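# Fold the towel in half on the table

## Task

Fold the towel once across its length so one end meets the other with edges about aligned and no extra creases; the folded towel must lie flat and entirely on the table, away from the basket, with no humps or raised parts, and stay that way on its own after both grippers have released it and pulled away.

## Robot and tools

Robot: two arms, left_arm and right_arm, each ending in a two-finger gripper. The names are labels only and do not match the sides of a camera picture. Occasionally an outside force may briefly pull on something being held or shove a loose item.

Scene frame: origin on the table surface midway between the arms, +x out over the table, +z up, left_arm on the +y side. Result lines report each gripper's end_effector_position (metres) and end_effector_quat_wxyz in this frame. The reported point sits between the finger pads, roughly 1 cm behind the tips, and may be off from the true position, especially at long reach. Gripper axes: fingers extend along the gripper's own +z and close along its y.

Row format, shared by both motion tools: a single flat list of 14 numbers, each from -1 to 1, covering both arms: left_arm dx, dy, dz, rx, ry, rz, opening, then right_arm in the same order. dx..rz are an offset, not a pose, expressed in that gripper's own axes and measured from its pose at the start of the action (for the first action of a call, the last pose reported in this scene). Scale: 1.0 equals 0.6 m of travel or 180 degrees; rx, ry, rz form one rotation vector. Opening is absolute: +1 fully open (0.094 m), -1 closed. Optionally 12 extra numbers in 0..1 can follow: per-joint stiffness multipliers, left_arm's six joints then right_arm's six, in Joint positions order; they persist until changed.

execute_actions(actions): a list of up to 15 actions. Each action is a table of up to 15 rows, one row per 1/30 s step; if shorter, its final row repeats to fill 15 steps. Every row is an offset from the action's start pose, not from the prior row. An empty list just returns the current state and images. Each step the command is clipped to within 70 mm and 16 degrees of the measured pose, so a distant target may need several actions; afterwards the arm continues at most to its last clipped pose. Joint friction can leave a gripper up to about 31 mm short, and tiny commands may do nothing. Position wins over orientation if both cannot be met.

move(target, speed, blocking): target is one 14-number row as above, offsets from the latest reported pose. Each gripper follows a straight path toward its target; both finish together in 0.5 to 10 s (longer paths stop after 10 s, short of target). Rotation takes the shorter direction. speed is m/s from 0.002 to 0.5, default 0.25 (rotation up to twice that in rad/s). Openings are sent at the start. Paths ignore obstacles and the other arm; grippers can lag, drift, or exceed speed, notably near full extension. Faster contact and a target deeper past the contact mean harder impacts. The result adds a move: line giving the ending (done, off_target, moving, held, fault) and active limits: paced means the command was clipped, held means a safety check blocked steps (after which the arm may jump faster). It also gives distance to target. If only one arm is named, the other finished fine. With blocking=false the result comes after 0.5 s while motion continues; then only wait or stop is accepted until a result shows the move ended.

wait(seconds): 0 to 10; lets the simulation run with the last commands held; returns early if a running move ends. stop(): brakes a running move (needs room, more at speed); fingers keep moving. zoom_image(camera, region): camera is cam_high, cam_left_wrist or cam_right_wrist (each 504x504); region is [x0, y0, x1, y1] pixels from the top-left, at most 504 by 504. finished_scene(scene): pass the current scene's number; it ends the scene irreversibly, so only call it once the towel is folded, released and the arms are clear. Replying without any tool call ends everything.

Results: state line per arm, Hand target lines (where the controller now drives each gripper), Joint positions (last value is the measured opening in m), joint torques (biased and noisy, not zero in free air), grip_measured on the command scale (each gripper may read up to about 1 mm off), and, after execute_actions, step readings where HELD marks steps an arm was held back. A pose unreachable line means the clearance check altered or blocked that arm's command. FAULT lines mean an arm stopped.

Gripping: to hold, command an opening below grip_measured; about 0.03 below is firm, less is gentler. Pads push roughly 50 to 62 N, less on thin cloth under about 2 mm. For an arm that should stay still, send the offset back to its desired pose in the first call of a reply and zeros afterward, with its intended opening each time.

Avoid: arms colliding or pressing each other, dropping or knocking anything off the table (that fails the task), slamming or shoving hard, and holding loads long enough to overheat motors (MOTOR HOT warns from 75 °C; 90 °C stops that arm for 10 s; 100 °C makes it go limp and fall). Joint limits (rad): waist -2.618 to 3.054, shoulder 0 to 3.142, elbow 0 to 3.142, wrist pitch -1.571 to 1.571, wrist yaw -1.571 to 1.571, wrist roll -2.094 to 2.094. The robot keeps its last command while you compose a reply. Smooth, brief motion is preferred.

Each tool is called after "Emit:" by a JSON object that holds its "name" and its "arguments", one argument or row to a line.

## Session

Emit:
{"name": "execute_actions", "arguments": {
  "actions": []
}}

Scene clock: 0.00 s.
left_arm: end_effector_position=(+0.1346, -0.0730, +0.0595) grip_measured=+1.000 end_effector_quat_wxyz=(+0.298, +0.349, +0.880, -0.124) | right_arm: end_effector_position=(+0.2415, -0.2688, +0.0527) grip_measured=+1.000 end_effector_quat_wxyz=(+0.243, +0.102, +0.965, -0.012)
Joint positions: left_arm=[-1.512  1.665  0.941 -0.3   -0.386 -0.572  0.094] | right_arm=[ 0.784  1.084  0.546 -0.653  0.321  0.725  0.094]
Joint velocities: left_arm=[-0.002 -0.002 -0.007  0.022  0.022 -0.022  0.   ] | right_arm=[ 0.012 -0.007  0.002 -0.051 -0.037  0.022  0.   ]
Joint torques (N m, as the arm reports them, + toward a larger angle): no reading
Hand target (left_arm): +0.135, -0.073, +0.059; +0.298, +0.349, +0.880, -0.124
Hand target (right_arm): +0.242, -0.269, +0.053; +0.243, +0.102, +0.965, -0.012
Joint stiffness scale: left_arm=[1. 1. 1. 1. 1. 1.] | right_arm=[1. 1. 1. 1. 1. 1.]

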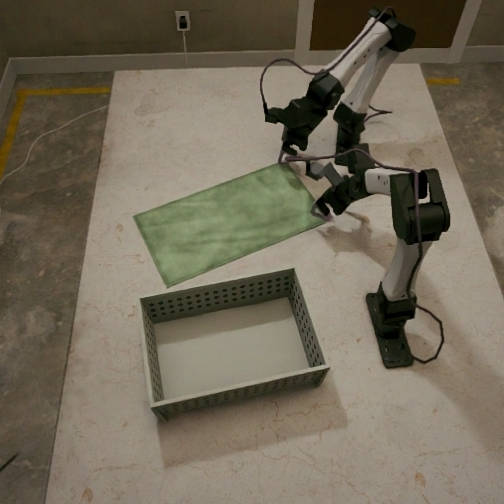

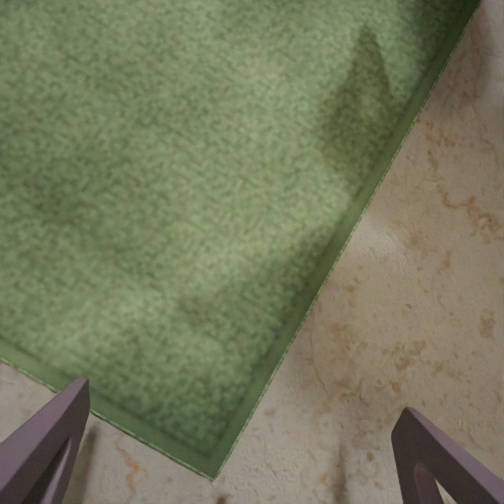

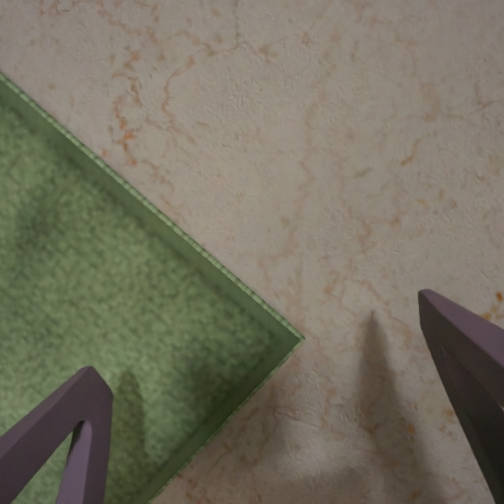

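Emit:
{"name": "zoom_image", "arguments": {
  "camera": "cam_high",
  "region": [110, 130, 362, 310]
}}

Region (110, 130, 362, 310) of cam_high's 504x504 image, scaled by 2.000, with more detail than that image has; it fills the top 360 rows of this view, and the rest is white.

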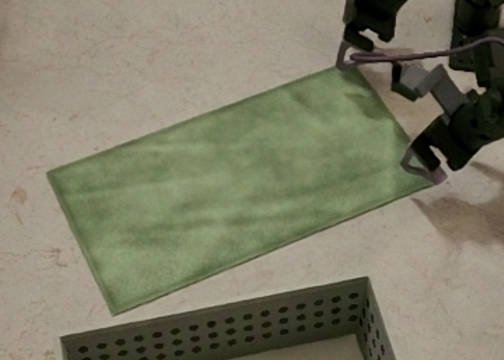

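Emit:
{"name": "move", "arguments": {
  "target": [0.0155, -0.008, 0.0295, 0.027, 0.125, 0.113, 0.0, 0.043, 0.014, 0.011, 0.0609, 0.1299, 0.2967, 0.0],
  "speed": 0.25
}}

Scene clock: 42.30 s.
left_arm: end_effector_position=(+0.1316, -0.0781, +0.0408) grip_measured=+0.002 end_effector_quat_wxyz=(+0.133, +0.527, +0.838, -0.041) | right_arm: end_effector_position=(+0.2266, -0.2562, +0.0351) grip_measured=+0.002 end_effector_quat_wxyz=(+0.033, +0.537, +0.842, +0.035)
Joint positions: left_arm=[-1.413  1.883  1.29  -0.73  -0.127 -0.2    0.047] | right_arm=[ 0.637  1.359  0.747 -0.864  0.019  1.565  0.047]
Joint velocities: left_arm=[-0.002 -0.012 -0.007  0.007  0.066  0.066 -0.   ] | right_arm=[-0.012 -0.007 -0.012 -0.022  0.066 -0.022 -0.   ]
Joint torques (N m, as the arm reports them, + toward a larger angle): left_arm=[ 0.41 -7.32  8.03  0.79  0.02  0.15] | right_arm=[-1.02 -3.67  7.52  0.18 -0.12  0.12]
Hand target (left_arm): +0.134, -0.079, +0.039; +0.124, +0.528, +0.839, -0.039
Hand target (right_arm): +0.225, -0.257, +0.034; +0.021, +0.545, +0.838, +0.028
Off the commanded pose (left_arm): 0.002 m, 1 deg.
Off the commanded pose (right_arm): 0.003 m, 2 deg.
Joint stiffness scale: left_arm=[1. 1. 1. 1. 1. 1.] | right_arm=[1. 1. 1. 1. 1. 1.]
move: done

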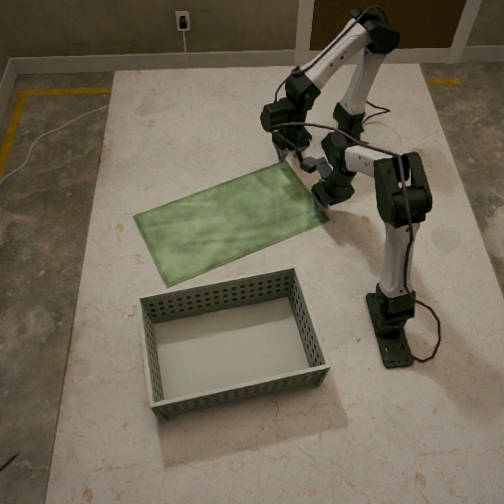

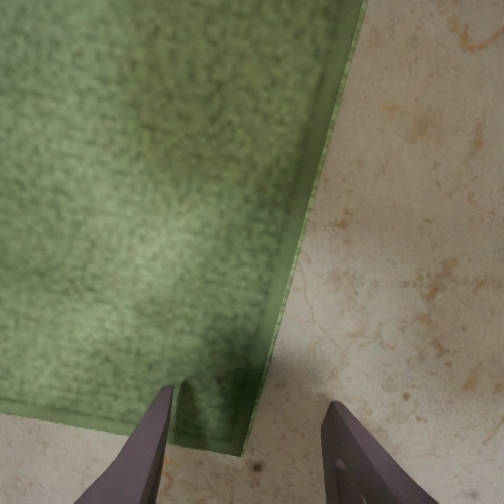

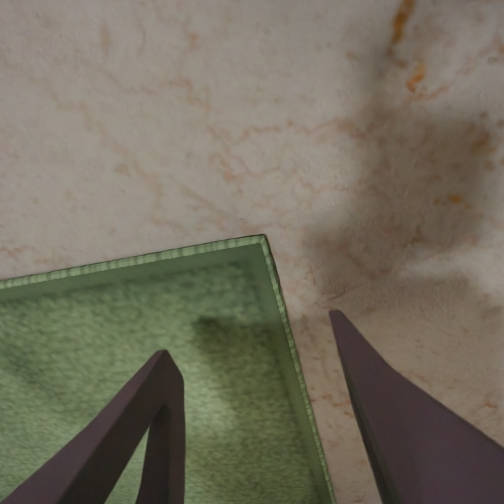

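Emit:
{"name": "move", "arguments": {
  "target": [0, 0.02, 0.052, 0, 0.01, 0, 0.0, 0, -0.008, 0.048, 0.008, 0, 0, 0.0],
  "speed": 0.04
}}

Scene clock: 50.17 s.
left_arm: end_effector_position=(+0.1458, -0.0809, +0.0202) grip_measured=+0.002 end_effector_quat_wxyz=(+0.128, +0.527, +0.839, -0.035) | right_arm: end_effector_position=(+0.2290, -0.2547, +0.0141) grip_measured=+0.002 end_effector_quat_wxyz=(+0.032, +0.538, +0.842, +0.034)
Joint positions: left_arm=[-1.378  1.944  1.29  -0.679 -0.122 -0.167  0.047] | right_arm=[ 0.637  1.415  0.699 -0.765  0.017  1.567  0.047]
Joint velocities: left_arm=[ 0.002 -0.002 -0.012  0.007 -0.007 -0.022  0.   ] | right_arm=[-0.002 -0.007 -0.002  0.022 -0.022 -0.007  0.002]
Joint torques (N m, as the arm reports them, + toward a larger angle): left_arm=[ 0.41 -7.53  5.91  1.01  0.03  0.15] | right_arm=[-0.72 -4.05  5.02  0.48  0.1  -0.06]
Hand target (left_arm): +0.148, -0.079, +0.011; +0.120, +0.528, +0.840, -0.032
Hand target (right_arm): +0.225, -0.258, +0.006; +0.027, +0.537, +0.843, +0.024
Off the commanded pose (left_arm): 0.009 m, 1 deg.
Off the commanded pose (right_arm): 0.009 m, 1 deg.
Joint stiffness scale: left_arm=[1. 1. 1. 1. 1. 1.] | right_arm=[1. 1. 1. 1. 1. 1.]
move: done

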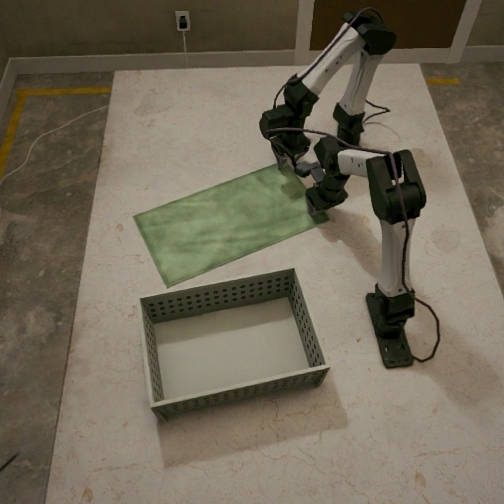

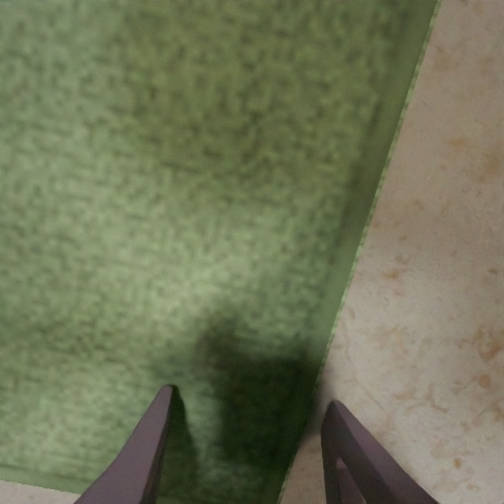

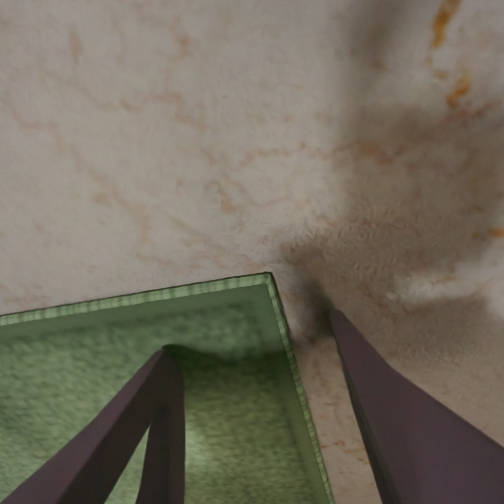

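Emit:
{"name": "execute_actions", "arguments": {
  "actions": [
    [[0.008,-0.004,0.028,0,0.01,0,-0.08,0,-0.008,0.018,0.005,0,0,-0.08],[0.008,-0.004,0.028,0,0.01,0,-0.16,0,-0.008,0.018,0.005,0,0,-0.16],[0.008,-0.004,0.028,0,0.01,0,-0.24,0,-0.008,0.018,0.005,0,0,-0.24],[0.008,-0.004,0.028,0,0.01,0,-0.31,0,-0.008,0.018,0.005,0,0,-0.31],[0.008,-0.004,0.028,0,0.01,0,-0.38,0,-0.008,0.018,0.005,0,0,-0.38],[0.008,-0.004,0.028,0,0.01,0,-0.45,0,-0.008,0.018,0.005,0,0,-0.45],[0.008,-0.004,0.028,0,0.01,0,-0.52,0,-0.008,0.018,0.005,0,0,-0.52],[0.008,-0.004,0.028,0,0.01,0,-0.59,0,-0.008,0.018,0.005,0,0,-0.59],[0.008,-0.004,0.028,0,0.01,0,-0.66,0,-0.008,0.018,0.005,0,0,-0.66],[0.008,-0.004,0.028,0,0.01,0,-0.73,0,-0.008,0.018,0.005,0,0,-0.73],[0.008,-0.004,0.028,0,0.01,0,-0.8,0,-0.008,0.018,0.005,0,0,-0.8],[0.008,-0.004,0.028,0,0.01,0,-0.87,0,-0.008,0.018,0.005,0,0,-0.87],[0.008,-0.004,0.028,0,0.01,0,-0.94,0,-0.008,0.018,0.005,0,0,-0.94],[0.008,-0.004,0.028,0,0.01,0,-1,0,-0.008,0.018,0.005,0,0,-1]]
  ]
}}

Emit:
{"name": "wait", "arguments": {
  "seconds": 0.3
}}

Scene clock: 64.17 s.
left_arm: end_effector_position=(+0.1503, -0.0831, +0.0195) grip_measured=-0.960 end_effector_quat_wxyz=(+0.140, +0.525, +0.839, -0.030) | right_arm: end_effector_position=(+0.2331, -0.2528, +0.0129) grip_measured=-0.966 end_effector_quat_wxyz=(+0.038, +0.537, +0.841, +0.043)
Joint positions: left_arm=[-1.379  1.95   1.29  -0.662 -0.145 -0.166  0.002] | right_arm=[ 0.637  1.415  0.692 -0.735  0.017  1.567  0.002]
Joint velocities: left_arm=[-0.017 -0.007  0.012  0.022 -0.051  0.051 -0.   ] | right_arm=[-0.017 -0.002  0.012 -0.066  0.022 -0.037  0.001]
Joint torques (N m, as the arm reports them, + toward a larger angle): left_arm=[-0.29 -6.11  6.27  0.93  0.22  0.01] | right_arm=[-0.44 -3.62  5.04  0.51  0.08 -0.02]
Hand target (left_arm): +0.145, -0.080, +0.003; +0.115, +0.527, +0.841, -0.026
Hand target (right_arm): +0.225, -0.257, +0.003; +0.027, +0.538, +0.842, +0.027
Off the commanded pose (left_arm): 0.018 m, 3 deg.
Off the commanded pose (right_arm): 0.013 m, 2 deg.
Joint stiffness scale: left_arm=[1. 1. 1. 1. 1. 1.] | right_arm=[1. 1. 1. 1. 1. 1.]
Step readings (end_effector_position):
0: left_arm (+0.1458, -0.0809, +0.0202) | right_arm (+0.2293, -0.2546, +0.0141)
1: left_arm (+0.1458, -0.0809, +0.0194) | right_arm (+0.2296, -0.2545, +0.0140)
2: left_arm (+0.1450, -0.0815, +0.0187) | right_arm (+0.2298, -0.2544, +0.0135)
4: left_arm (+0.1448, -0.0829, +0.0189) | right_arm (+0.2297, -0.2544, +0.0128)
8: left_arm (+0.1471, -0.0832, +0.0189) | right_arm (+0.2308, -0.2539, +0.0126)
15: end_effector_position above

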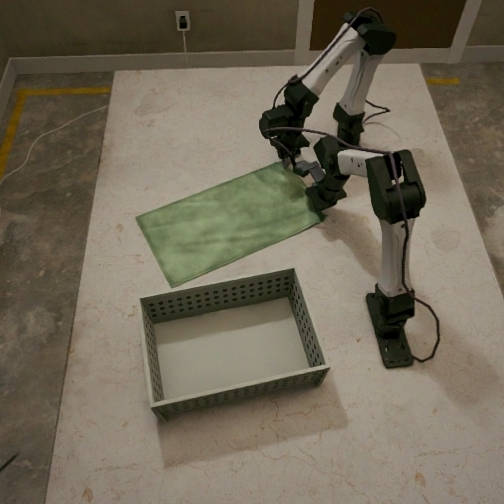

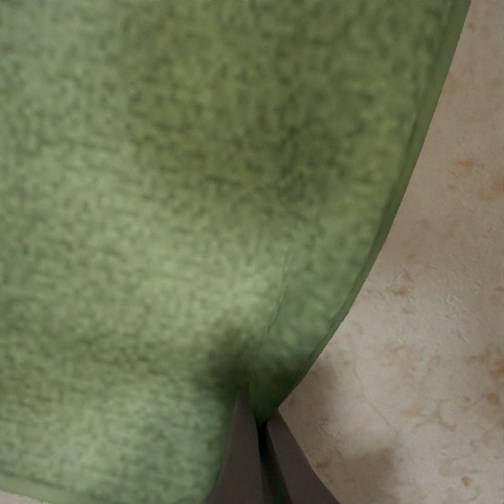

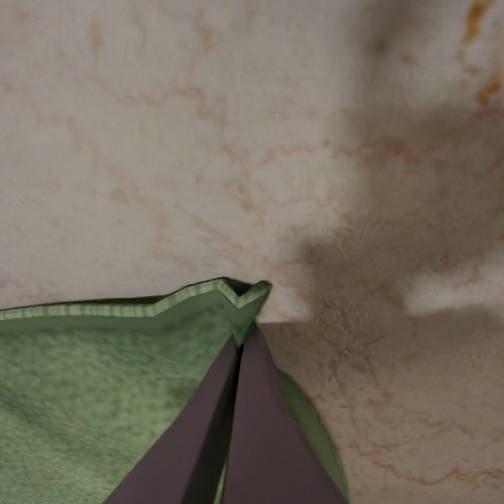

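Scene clock: 64.47 s.
left_arm: end_effector_position=(+0.1503, -0.0831, +0.0195) grip_measured=-0.960 end_effector_quat_wxyz=(+0.140, +0.525, +0.839, -0.029) | right_arm: end_effector_position=(+0.2331, -0.2528, +0.0129) grip_measured=-0.966 end_effector_quat_wxyz=(+0.038, +0.537, +0.841, +0.043)
Joint positions: left_arm=[-1.379  1.95   1.29  -0.662 -0.146 -0.166  0.002] | right_arm=[ 0.637  1.415  0.692 -0.735  0.017  1.567  0.002]
Joint velocities: left_arm=[-0.002  0.007 -0.002 -0.051 -0.022 -0.037  0.   ] | right_arm=[-0.007  0.012  0.007 -0.051  0.095  0.007  0.   ]
Joint torques (N m, as the arm reports them, + toward a larger angle): left_arm=[-0.25 -6.11  6.33  0.94  0.18  0.01] | right_arm=[-0.36 -3.61  4.92  0.46  0.05  0.  ]
Hand target (left_arm): +0.145, -0.080, +0.003; +0.115, +0.527, +0.841, -0.026
Hand target (right_arm): +0.225, -0.257, +0.003; +0.027, +0.538, +0.842, +0.027
Off the commanded pose (left_arm): 0.018 m, 3 deg.
Off the commanded pose (right_arm): 0.013 m, 2 deg.
Joint stiffness scale: left_arm=[1. 1. 1. 1. 1. 1.] | right_arm=[1. 1. 1. 1. 1. 1.]
wait: 0.30 s; at rest by 0.17 s

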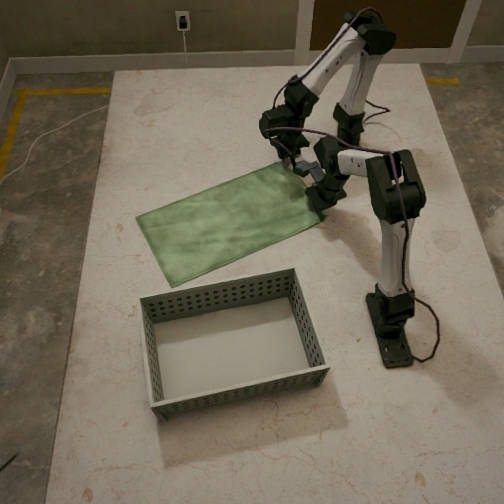

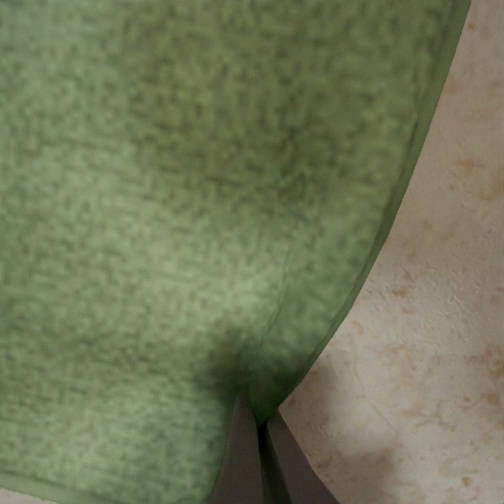

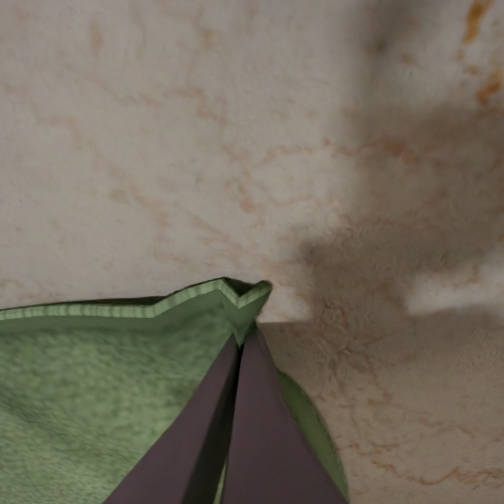

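Emit:
{"name": "move", "arguments": {
  "target": [-0.122, 0.044, -0.445, 0, -0.1, 0, -1, -0.008, 0.052, -0.454, -0.11, 0, 0, -1],
  "speed": 0.1
}}

Scene clock: 78.03 s.
left_arm: end_effector_position=(+0.1536, -0.0810, +0.2981) grip_measured=-0.960 end_effector_quat_wxyz=(+0.270, +0.506, +0.811, -0.115) | right_arm: end_effector_position=(+0.2360, -0.2491, +0.2907) grip_measured=-0.966 end_effector_quat_wxyz=(+0.136, +0.520, +0.819, +0.199)
Joint positions: left_arm=[-1.391  1.721  2.015 -1.299 -0.197 -0.142  0.002] | right_arm=[ 0.647  1.172  1.575 -1.487  0.017  1.567  0.002]
Joint velocities: left_arm=[ 0.007 -0.007  0.007 -0.051  0.007  0.051  0.001] | right_arm=[ 0.002  0.007 -0.012 -0.022 -0.081  0.051 -0.   ]
Joint torques (N m, as the arm reports them, + toward a larger angle): left_arm=[-1.   -6.19  7.88  1.47 -0.21  0.17] | right_arm=[ 0.56 -1.61  7.24  1.03  0.03 -0.04]
Hand target (left_arm): +0.151, -0.084, +0.299; +0.271, +0.513, +0.807, -0.110
Hand target (right_arm): +0.233, -0.248, +0.288; +0.128, +0.521, +0.823, +0.188
Off the commanded pose (left_arm): 0.005 m, 1 deg.
Off the commanded pose (right_arm): 0.006 m, 2 deg.
Joint stiffness scale: left_arm=[1. 1. 1. 1. 1. 1.] | right_arm=[1. 1. 1. 1. 1. 1.]
move: done

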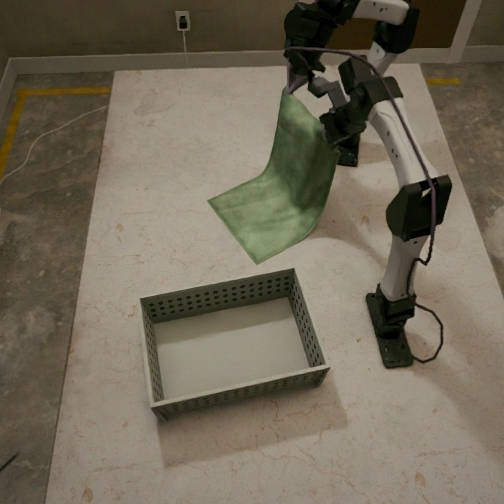

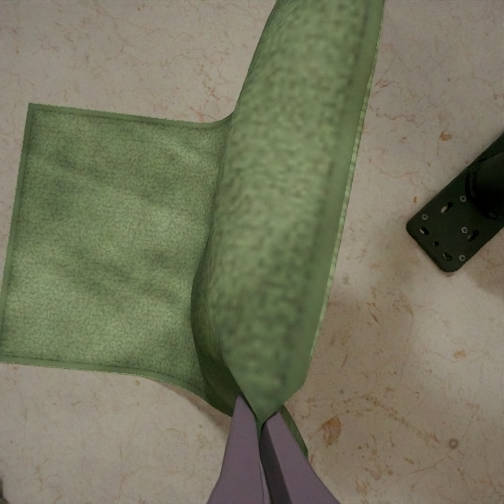

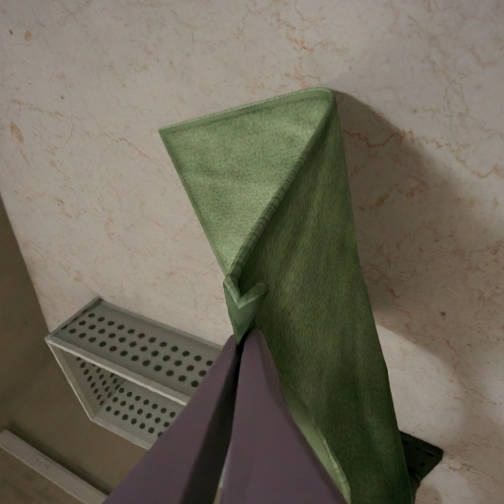

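Emit:
{"name": "move", "arguments": {
  "target": [0.0755, -0.063, 0.13, -0.018, 0.04, -0.027, -1, -0.01, -0.076, 0.121, 0.07, 0.02, -0.039, -1],
  "speed": 0.1
}}

Emit:
{"name": "zoom_image", "arguments": {
  "camera": "cam_high",
  "region": [170, 90, 370, 290]
}}

Scene clock: 103.23 s.
left_arm: end_effector_position=(+0.1310, -0.0990, +0.2167) grip_measured=-0.960 end_effector_quat_wxyz=(+0.231, +0.469, +0.848, -0.083) | right_arm: end_effector_position=(+0.2322, -0.2610, +0.2124) grip_measured=-0.966 end_effector_quat_wxyz=(+0.075, +0.477, +0.868, +0.118)
Joint positions: left_arm=[-1.476  1.766  1.777 -1.15  -0.252 -0.336  0.002] | right_arm=[ 0.563  1.194  1.318 -1.417 -0.041  1.366  0.002]
Joint velocities: left_arm=[ 0.002 -0.002 -0.012 -0.095 -0.022 -0.007 -0.   ] | right_arm=[-0.007 -0.012  0.002 -0.007 -0.022  0.037  0.001]
Joint torques (N m, as the arm reports them, + toward a larger angle): left_arm=[-0.97 -7.04  5.2   1.42 -0.23  0.  ] | right_arm=[-0.88 -2.41  5.7   0.96 -0.13 -0.12]
Hand target (left_arm): +0.129, -0.100, +0.205; +0.226, +0.470, +0.850, -0.072
Hand target (right_arm): +0.234, -0.260, +0.205; +0.066, +0.476, +0.869, +0.114
Off the commanded pose (left_arm): 0.012 m, 1 deg.
Off the commanded pose (right_arm): 0.008 m, 1 deg.
Joint stiffness scale: left_arm=[1. 1. 1. 1. 1. 1.] | right_arm=[1. 1. 1. 1. 1. 1.]
move: off_target (left_arm)

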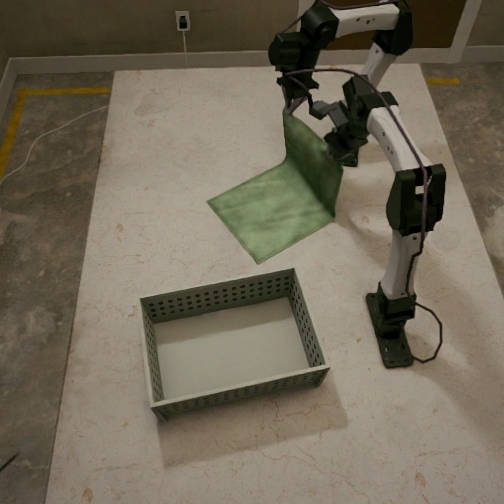

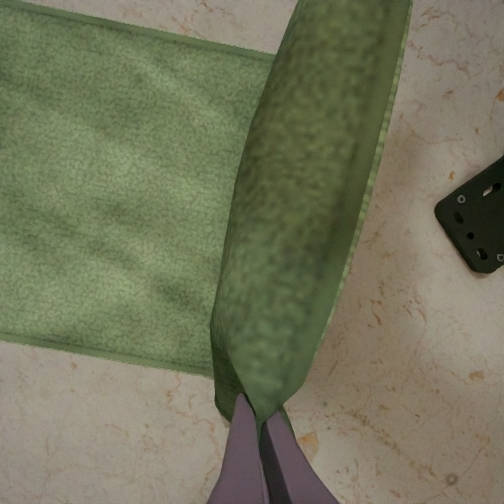

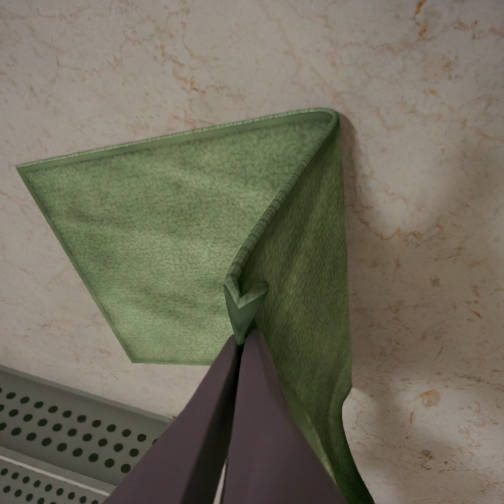

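Region (170, 90, 370, 290) of cam_high's 504x504 image, scaled by 2.520, with more detail than that image has.

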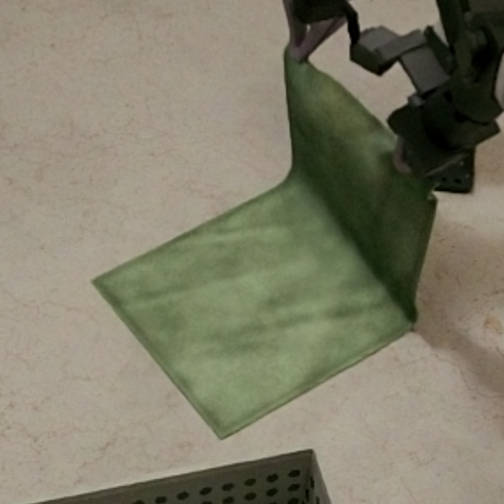

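Emit:
{"name": "move", "arguments": {
  "target": [0.156, 0.309, 0.28, 0.12, 0.06, 0, -1, 0.014, 0.269, 0.368, 0.09, 0, 0, -1],
  "speed": 0.1
}}

Emit:
{"name": "zoom_image", "arguments": {
  "camera": "cam_high",
  "region": [170, 90, 370, 290]
}}

Scene clock: 136.57 s.
left_arm: end_effector_position=(+0.2929, +0.0186, +0.0375) grip_measured=-0.960 end_effector_quat_wxyz=(+0.067, +0.510, +0.837, -0.187) | right_arm: end_effector_position=(+0.4110, -0.1394, +0.0444) grip_measured=-0.966 end_effector_quat_wxyz=(+0.007, +0.481, +0.877, +0.007)
Joint positions: left_arm=[-0.727  1.935  1.322 -0.777  0.359  0.41   0.002] | right_arm=[ 0.697  2.244  1.885 -1.193  0.004  1.495  0.002]
Joint velocities: left_arm=[-0.002  0.002  0.002 -0.051  0.007 -0.007 -0.001] | right_arm=[-0.007 -0.002 -0.017  0.051 -0.022 -0.007 -0.   ]
Joint torques (N m, as the arm reports them, + toward a larger angle): left_arm=[ 0.15 -7.89  7.85  0.62  0.33  0.16] | right_arm=[  0.07 -14.31   7.7    0.     0.14   0.08]
Hand target (left_arm): +0.296, +0.018, +0.038; +0.064, +0.511, +0.836, -0.190
Hand target (right_arm): +0.410, -0.142, +0.040; +0.008, +0.484, +0.875, -0.006
Off the commanded pose (left_arm): 0.006 m, 1 deg.
Off the commanded pose (right_arm): 0.002 m, 1 deg.
Joint stiffness scale: left_arm=[1. 1. 1. 1. 1. 1.] | right_arm=[1. 1. 1. 1. 1. 1.]
move: done

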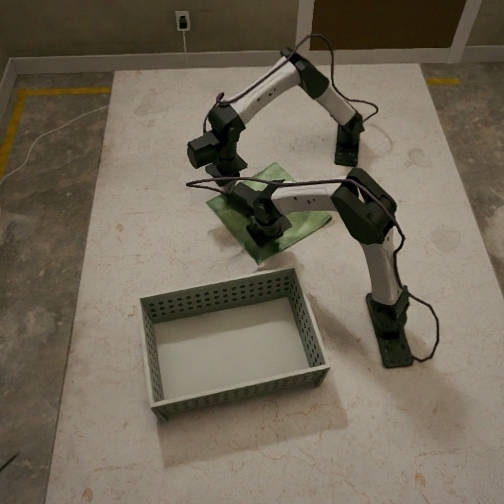

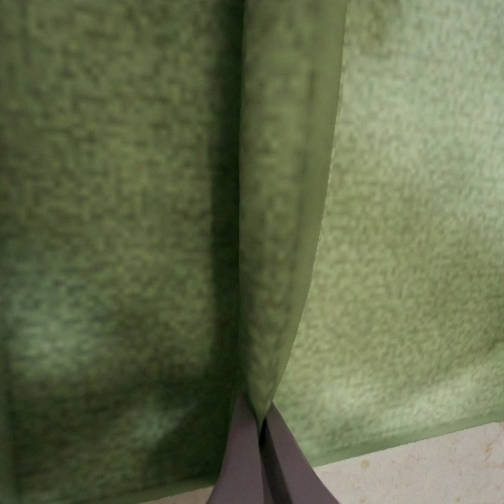

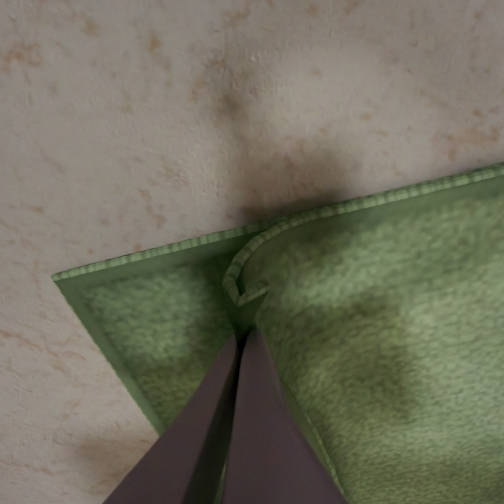

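Region (170, 90, 370, 290) of cam_high's 504x504 image, scaled by 2.520, with more detail than that image has.

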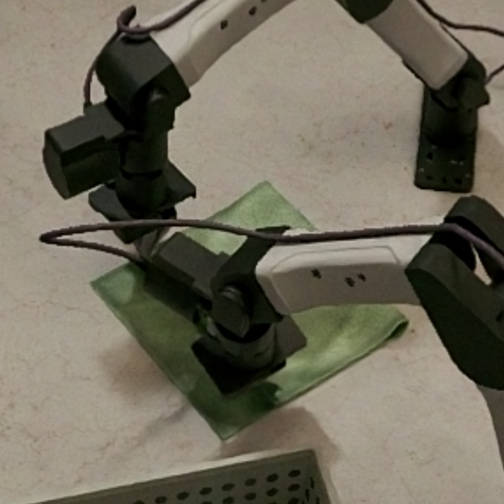

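Emit:
{"name": "move", "arguments": {
  "target": [-0.005, 0.043, -0.015, 0, 0, 0, -1, 0, 0.04, 0, 0, 0, 0, -1],
  "speed": 0.05
}}

Emit:
{"name": "zoom_image", "arguments": {
  "camera": "cam_high",
  "region": [170, 90, 370, 290]
}}

Scene clock: 150.07 s.
left_arm: end_effector_position=(+0.3162, +0.0290, +0.0415) grip_measured=-0.960 end_effector_quat_wxyz=(+0.077, +0.510, +0.836, -0.185) | right_arm: end_effector_position=(+0.4348, -0.1258, +0.0515) grip_measured=-0.966 end_effector_quat_wxyz=(+0.014, +0.481, +0.876, +0.022)
Joint positions: left_arm=[-0.67   1.965  1.382 -0.809  0.362  0.468  0.002] | right_arm=[ 0.697  2.333  2.064 -1.25  -0.001  1.496  0.002]
Joint velocities: left_arm=[-0.002  0.012 -0.007 -0.037  0.037  0.022 -0.   ] | right_arm=[-0.012  0.012  0.017 -0.022 -0.022 -0.037 -0.001]
Joint torques (N m, as the arm reports them, + toward a larger angle): left_arm=[ 0.39 -7.88  7.86  0.54  0.32  0.17] | right_arm=[  0.17 -14.86   7.72   0.15   0.14   0.05]
Hand target (left_arm): +0.318, +0.031, +0.040; +0.067, +0.510, +0.837, -0.187
Hand target (right_arm): +0.431, -0.126, +0.045; +0.007, +0.481, +0.877, +0.008
Off the commanded pose (left_arm): 0.002 m, 1 deg.
Off the commanded pose (right_arm): 0.008 m, 2 deg.
Joint stiffness scale: left_arm=[1. 1. 1. 1. 1. 1.] | right_arm=[1. 1. 1. 1. 1. 1.]
move: done

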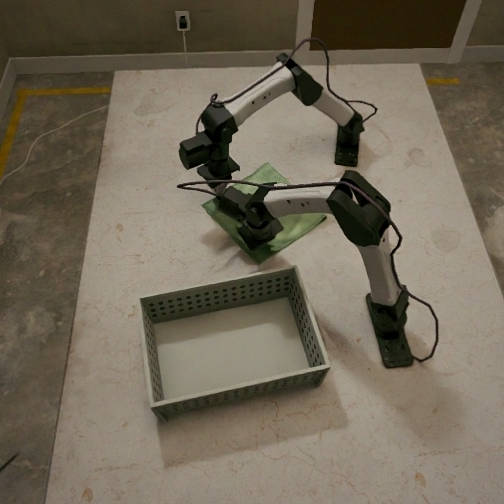

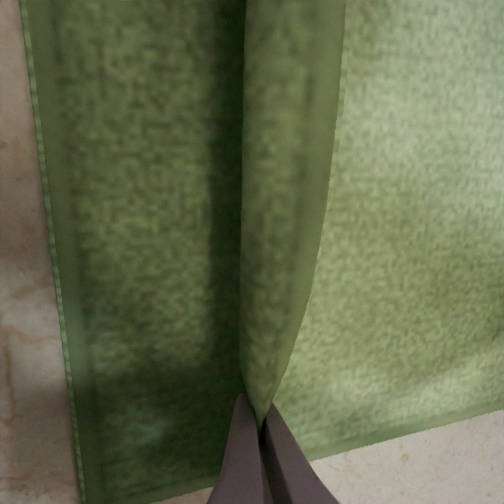

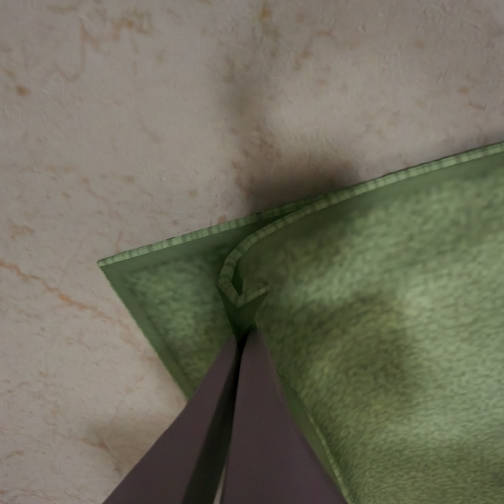

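Region (170, 90, 370, 290) of cam_high's 504x504 image, scaled by 2.520, with more detail than that image has.

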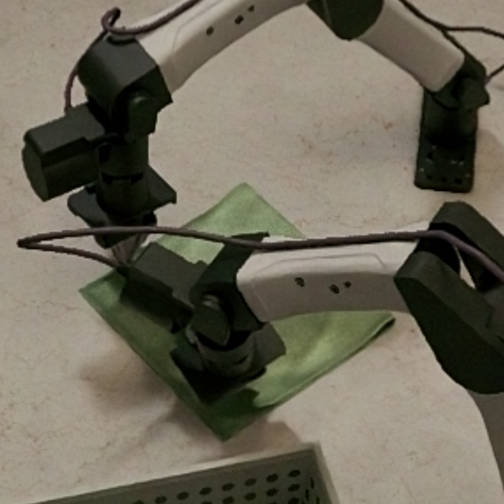

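Emit:
{"name": "execute_actions", "arguments": {
  "actions": [
    [[0,0,0,0,0,0,-0.9,0,0,0,0,0,0,-0.9],[0,0,0,0,0,0,-0.8,0,0,0,0,0,0,-0.8],[0,0,0,0,0,0,-0.65,0,0,0,0,0,0,-0.65],[0,0,0,0,0,0,-0.5,0,0,0,0,0,0,-0.5],[0,0,0,0,0,0,-0.4,0,0,0,0,0,0,-0.4]]
  ]
}}

Emit:
{"name": "move", "arguments": {
  "target": [0.0, 0.03, -0.15, 0, 0, 0, -0.4, 0, 0.02, -0.15, 0, 0, 0, -0.4],
  "speed": 0.12
}}

Scene clock: 159.67 s.
left_arm: end_effector_position=(+0.3160, +0.0289, +0.0417) grip_measured=-0.402 end_effector_quat_wxyz=(+0.076, +0.511, +0.836, -0.185) | right_arm: end_effector_position=(+0.4338, -0.1263, +0.0516) grip_measured=-0.401 end_effector_quat_wxyz=(+0.012, +0.481, +0.876, +0.020)
Joint positions: left_arm=[-0.67   1.965  1.382 -0.81   0.363  0.471  0.028] | right_arm=[ 0.697  2.333  2.064 -1.255 -0.001  1.496  0.028]
Joint velocities: left_arm=[-0.002  0.002 -0.017  0.051  0.037 -0.081 -0.001] | right_arm=[-0.012  0.007 -0.002  0.022 -0.081  0.095 -0.001]
Joint torques (N m, as the arm reports them, + toward a larger angle): left_arm=[-0.29 -9.18  6.32  0.81  0.24  0.07] | right_arm=[ -0.19 -17.02   6.85   0.35  -0.02   0.02]
Hand target (left_arm): +0.316, +0.029, +0.042; +0.077, +0.510, +0.836, -0.185
Hand target (right_arm): +0.435, -0.126, +0.052; +0.013, +0.481, +0.876, +0.022
Off the commanded pose (left_arm): 0.000 m, 0 deg.
Off the commanded pose (right_arm): 0.001 m, 0 deg.
Joint stiffness scale: left_arm=[1. 1. 1. 1. 1. 1.] | right_arm=[1. 1. 1. 1. 1. 1.]
Step readings (end_effector_position):
0: left_arm (+0.3159, +0.0290, +0.0417) | right_arm (+0.4338, -0.1263, +0.0516)
1: left_arm (+0.3160, +0.0289, +0.0417) | right_arm (+0.4338, -0.1263, +0.0516)
2: left_arm (+0.3160, +0.0289, +0.0417) | right_arm (+0.4338, -0.1263, +0.0516)
4: left_arm (+0.3160, +0.0289, +0.0417) | right_arm (+0.4338, -0.1263, +0.0516)
8: left_arm (+0.3160, +0.0289, +0.0417) | right_arm (+0.4338, -0.1263, +0.0516)
15: end_effector_position above

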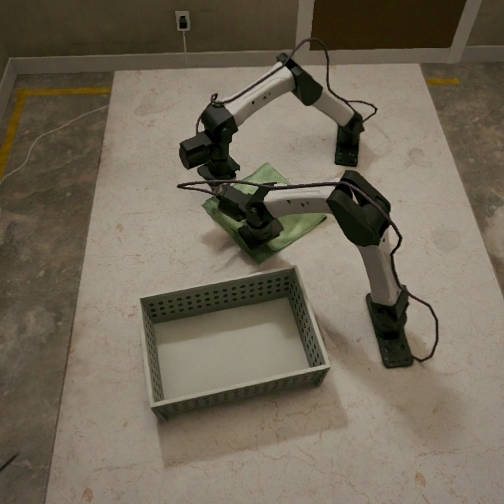

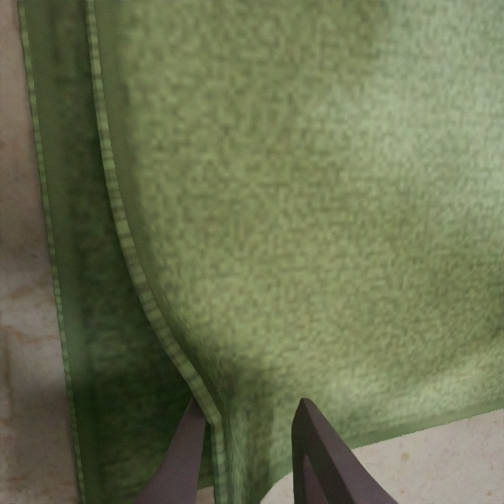

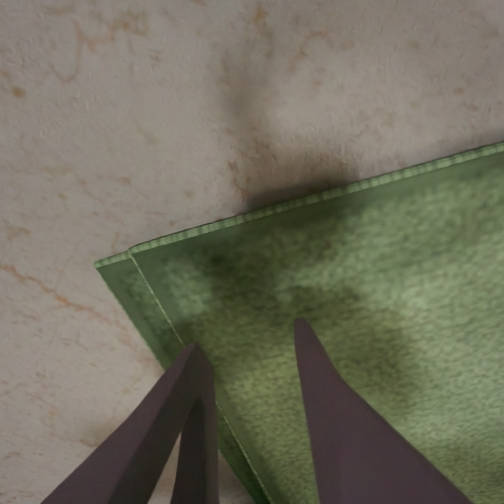

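Scene clock: 161.07 s.
left_arm: end_effector_position=(+0.3356, +0.0709, +0.1098) grip_measured=-0.402 end_effector_quat_wxyz=(+0.067, +0.510, +0.838, -0.181) | right_arm: end_effector_position=(+0.4439, -0.1209, +0.1367) grip_measured=-0.401 end_effector_quat_wxyz=(+0.033, +0.480, +0.875, +0.052)
Joint positions: left_arm=[-0.55   1.922  1.607 -1.143  0.372  0.598  0.028] | right_arm=[ 0.697  2.369  2.464 -1.542 -0.001  1.496  0.028]
Joint velocities: left_arm=[ 0.002 -0.022 -0.007  0.051 -0.022  0.022  0.   ] | right_arm=[-0.022  0.022 -0.007 -0.022  0.037  0.022  0.   ]
Joint torques (N m, as the arm reports them, + toward a larger angle): left_arm=[ 0.16 -9.87  7.93  0.49  0.35  0.17] | right_arm=[  0.46 -17.68   7.79   0.24   0.02   0.03]
Hand target (left_arm): +0.338, +0.071, +0.120; +0.076, +0.512, +0.836, -0.183
Hand target (right_arm): +0.440, -0.121, +0.142; +0.032, +0.480, +0.875, +0.050
Off the commanded pose (left_arm): 0.011 m, 1 deg.
Off the commanded pose (right_arm): 0.007 m, 4 deg.
Joint stiffness scale: left_arm=[1. 1. 1. 1. 1. 1.] | right_arm=[1. 1. 1. 1. 1. 1.]
joint sent to its limit (right arm) — the command would take joint 4 (wrist pitch) past its lower limit, so that joint was sent only as far as its limit.
move: off_target (left_arm, right_arm)

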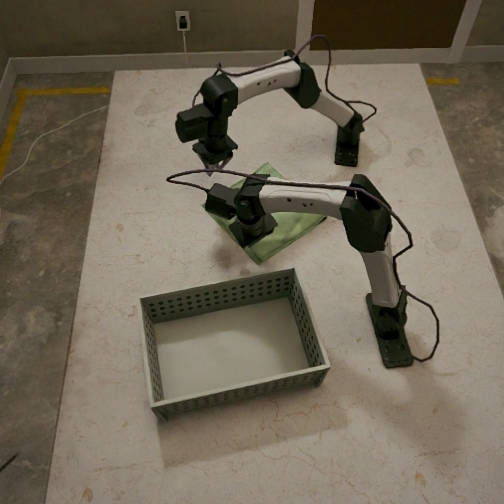

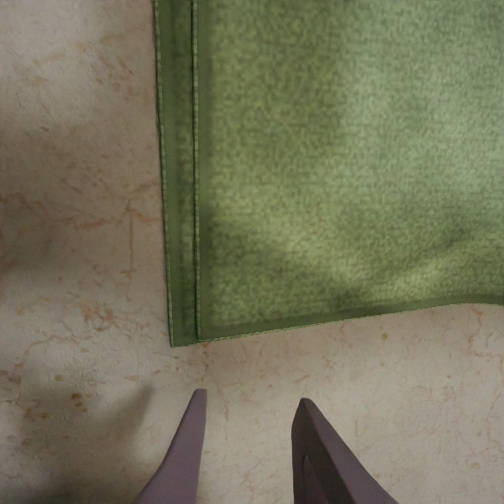

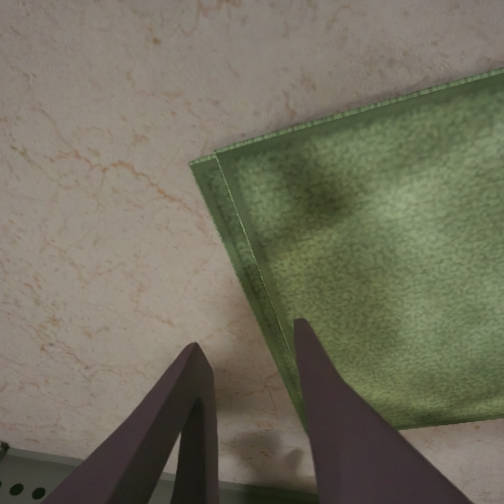

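Emit:
{"name": "move", "arguments": {
  "target": [0.197, -0.318, -0.18, -0.1, -0.08, 0, -0.4, -0.223, -0.497, -0.2, -0.05, -0.06, 0, -0.4],
  "speed": 0.25
}}

Emit:
{"name": "zoom_image", "arguments": {
  "camera": "cam_high",
  "region": [180, 140, 350, 300]
}}

Scene clock: 170.00 s.
left_arm: end_effector_position=(+0.1223, +0.1233, +0.2264) grip_measured=-0.402 end_effector_quat_wxyz=(+0.250, +0.465, +0.841, -0.119) | right_arm: end_effector_position=(+0.2661, -0.4048, +0.2349) grip_measured=-0.401 end_effector_quat_wxyz=(+0.179, +0.476, +0.858, +0.077)
Joint positions: left_arm=[-1.2    0.894  1.13  -1.253 -0.092 -0.088  0.028] | right_arm=[-0.077  1.209  1.385 -1.36  -0.07   0.744  0.028]
Joint velocities: left_arm=[-0.002 -0.017 -0.002 -0.037 -0.037 -0.022 -0.001] | right_arm=[ 0.002  0.012 -0.007 -0.051 -0.022 -0.037  0.   ]
Joint torques (N m, as the arm reports them, + toward a larger angle): left_arm=[-1.01 -1.13  6.62  1.44 -0.14 -0.02] | right_arm=[-1.08 -3.94  5.54  0.95 -0.13 -0.08]
Hand target (left_arm): +0.120, +0.127, +0.226; +0.247, +0.465, +0.842, -0.115
Hand target (right_arm): +0.258, -0.403, +0.227; +0.158, +0.477, +0.861, +0.077
Off the commanded pose (left_arm): 0.010 m, 1 deg.
Off the commanded pose (right_arm): 0.020 m, 3 deg.
Joint stiffness scale: left_arm=[1. 1. 1. 1. 1. 1.] | right_arm=[1. 1. 1. 1. 1. 1.]
move: off_target (right_arm)

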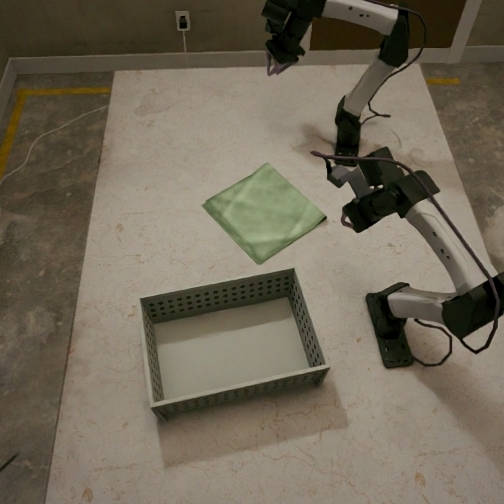

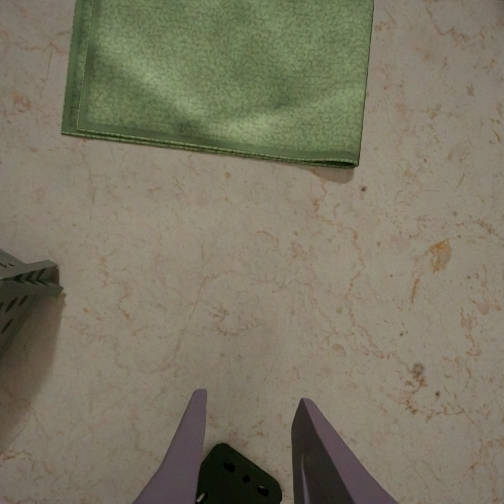

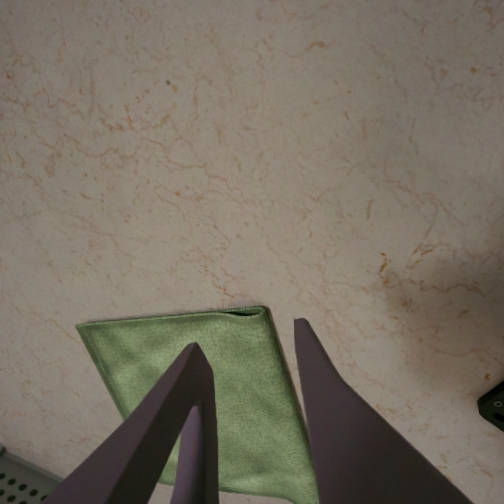

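Region (180, 140, 350, 300) of cam_high's 504x504 image, scaled by 2.965, with more detail than that image has; it fills the top 474 rows of this view, and the rest is white.

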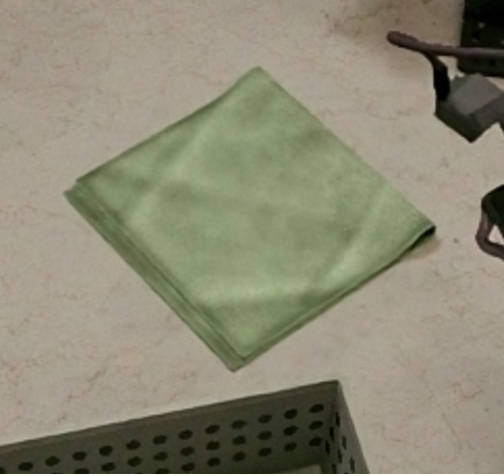

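Emit:
{"name": "finished_scene", "arguments": {
  "scene": 2
}}

The scene is finished: the task was done.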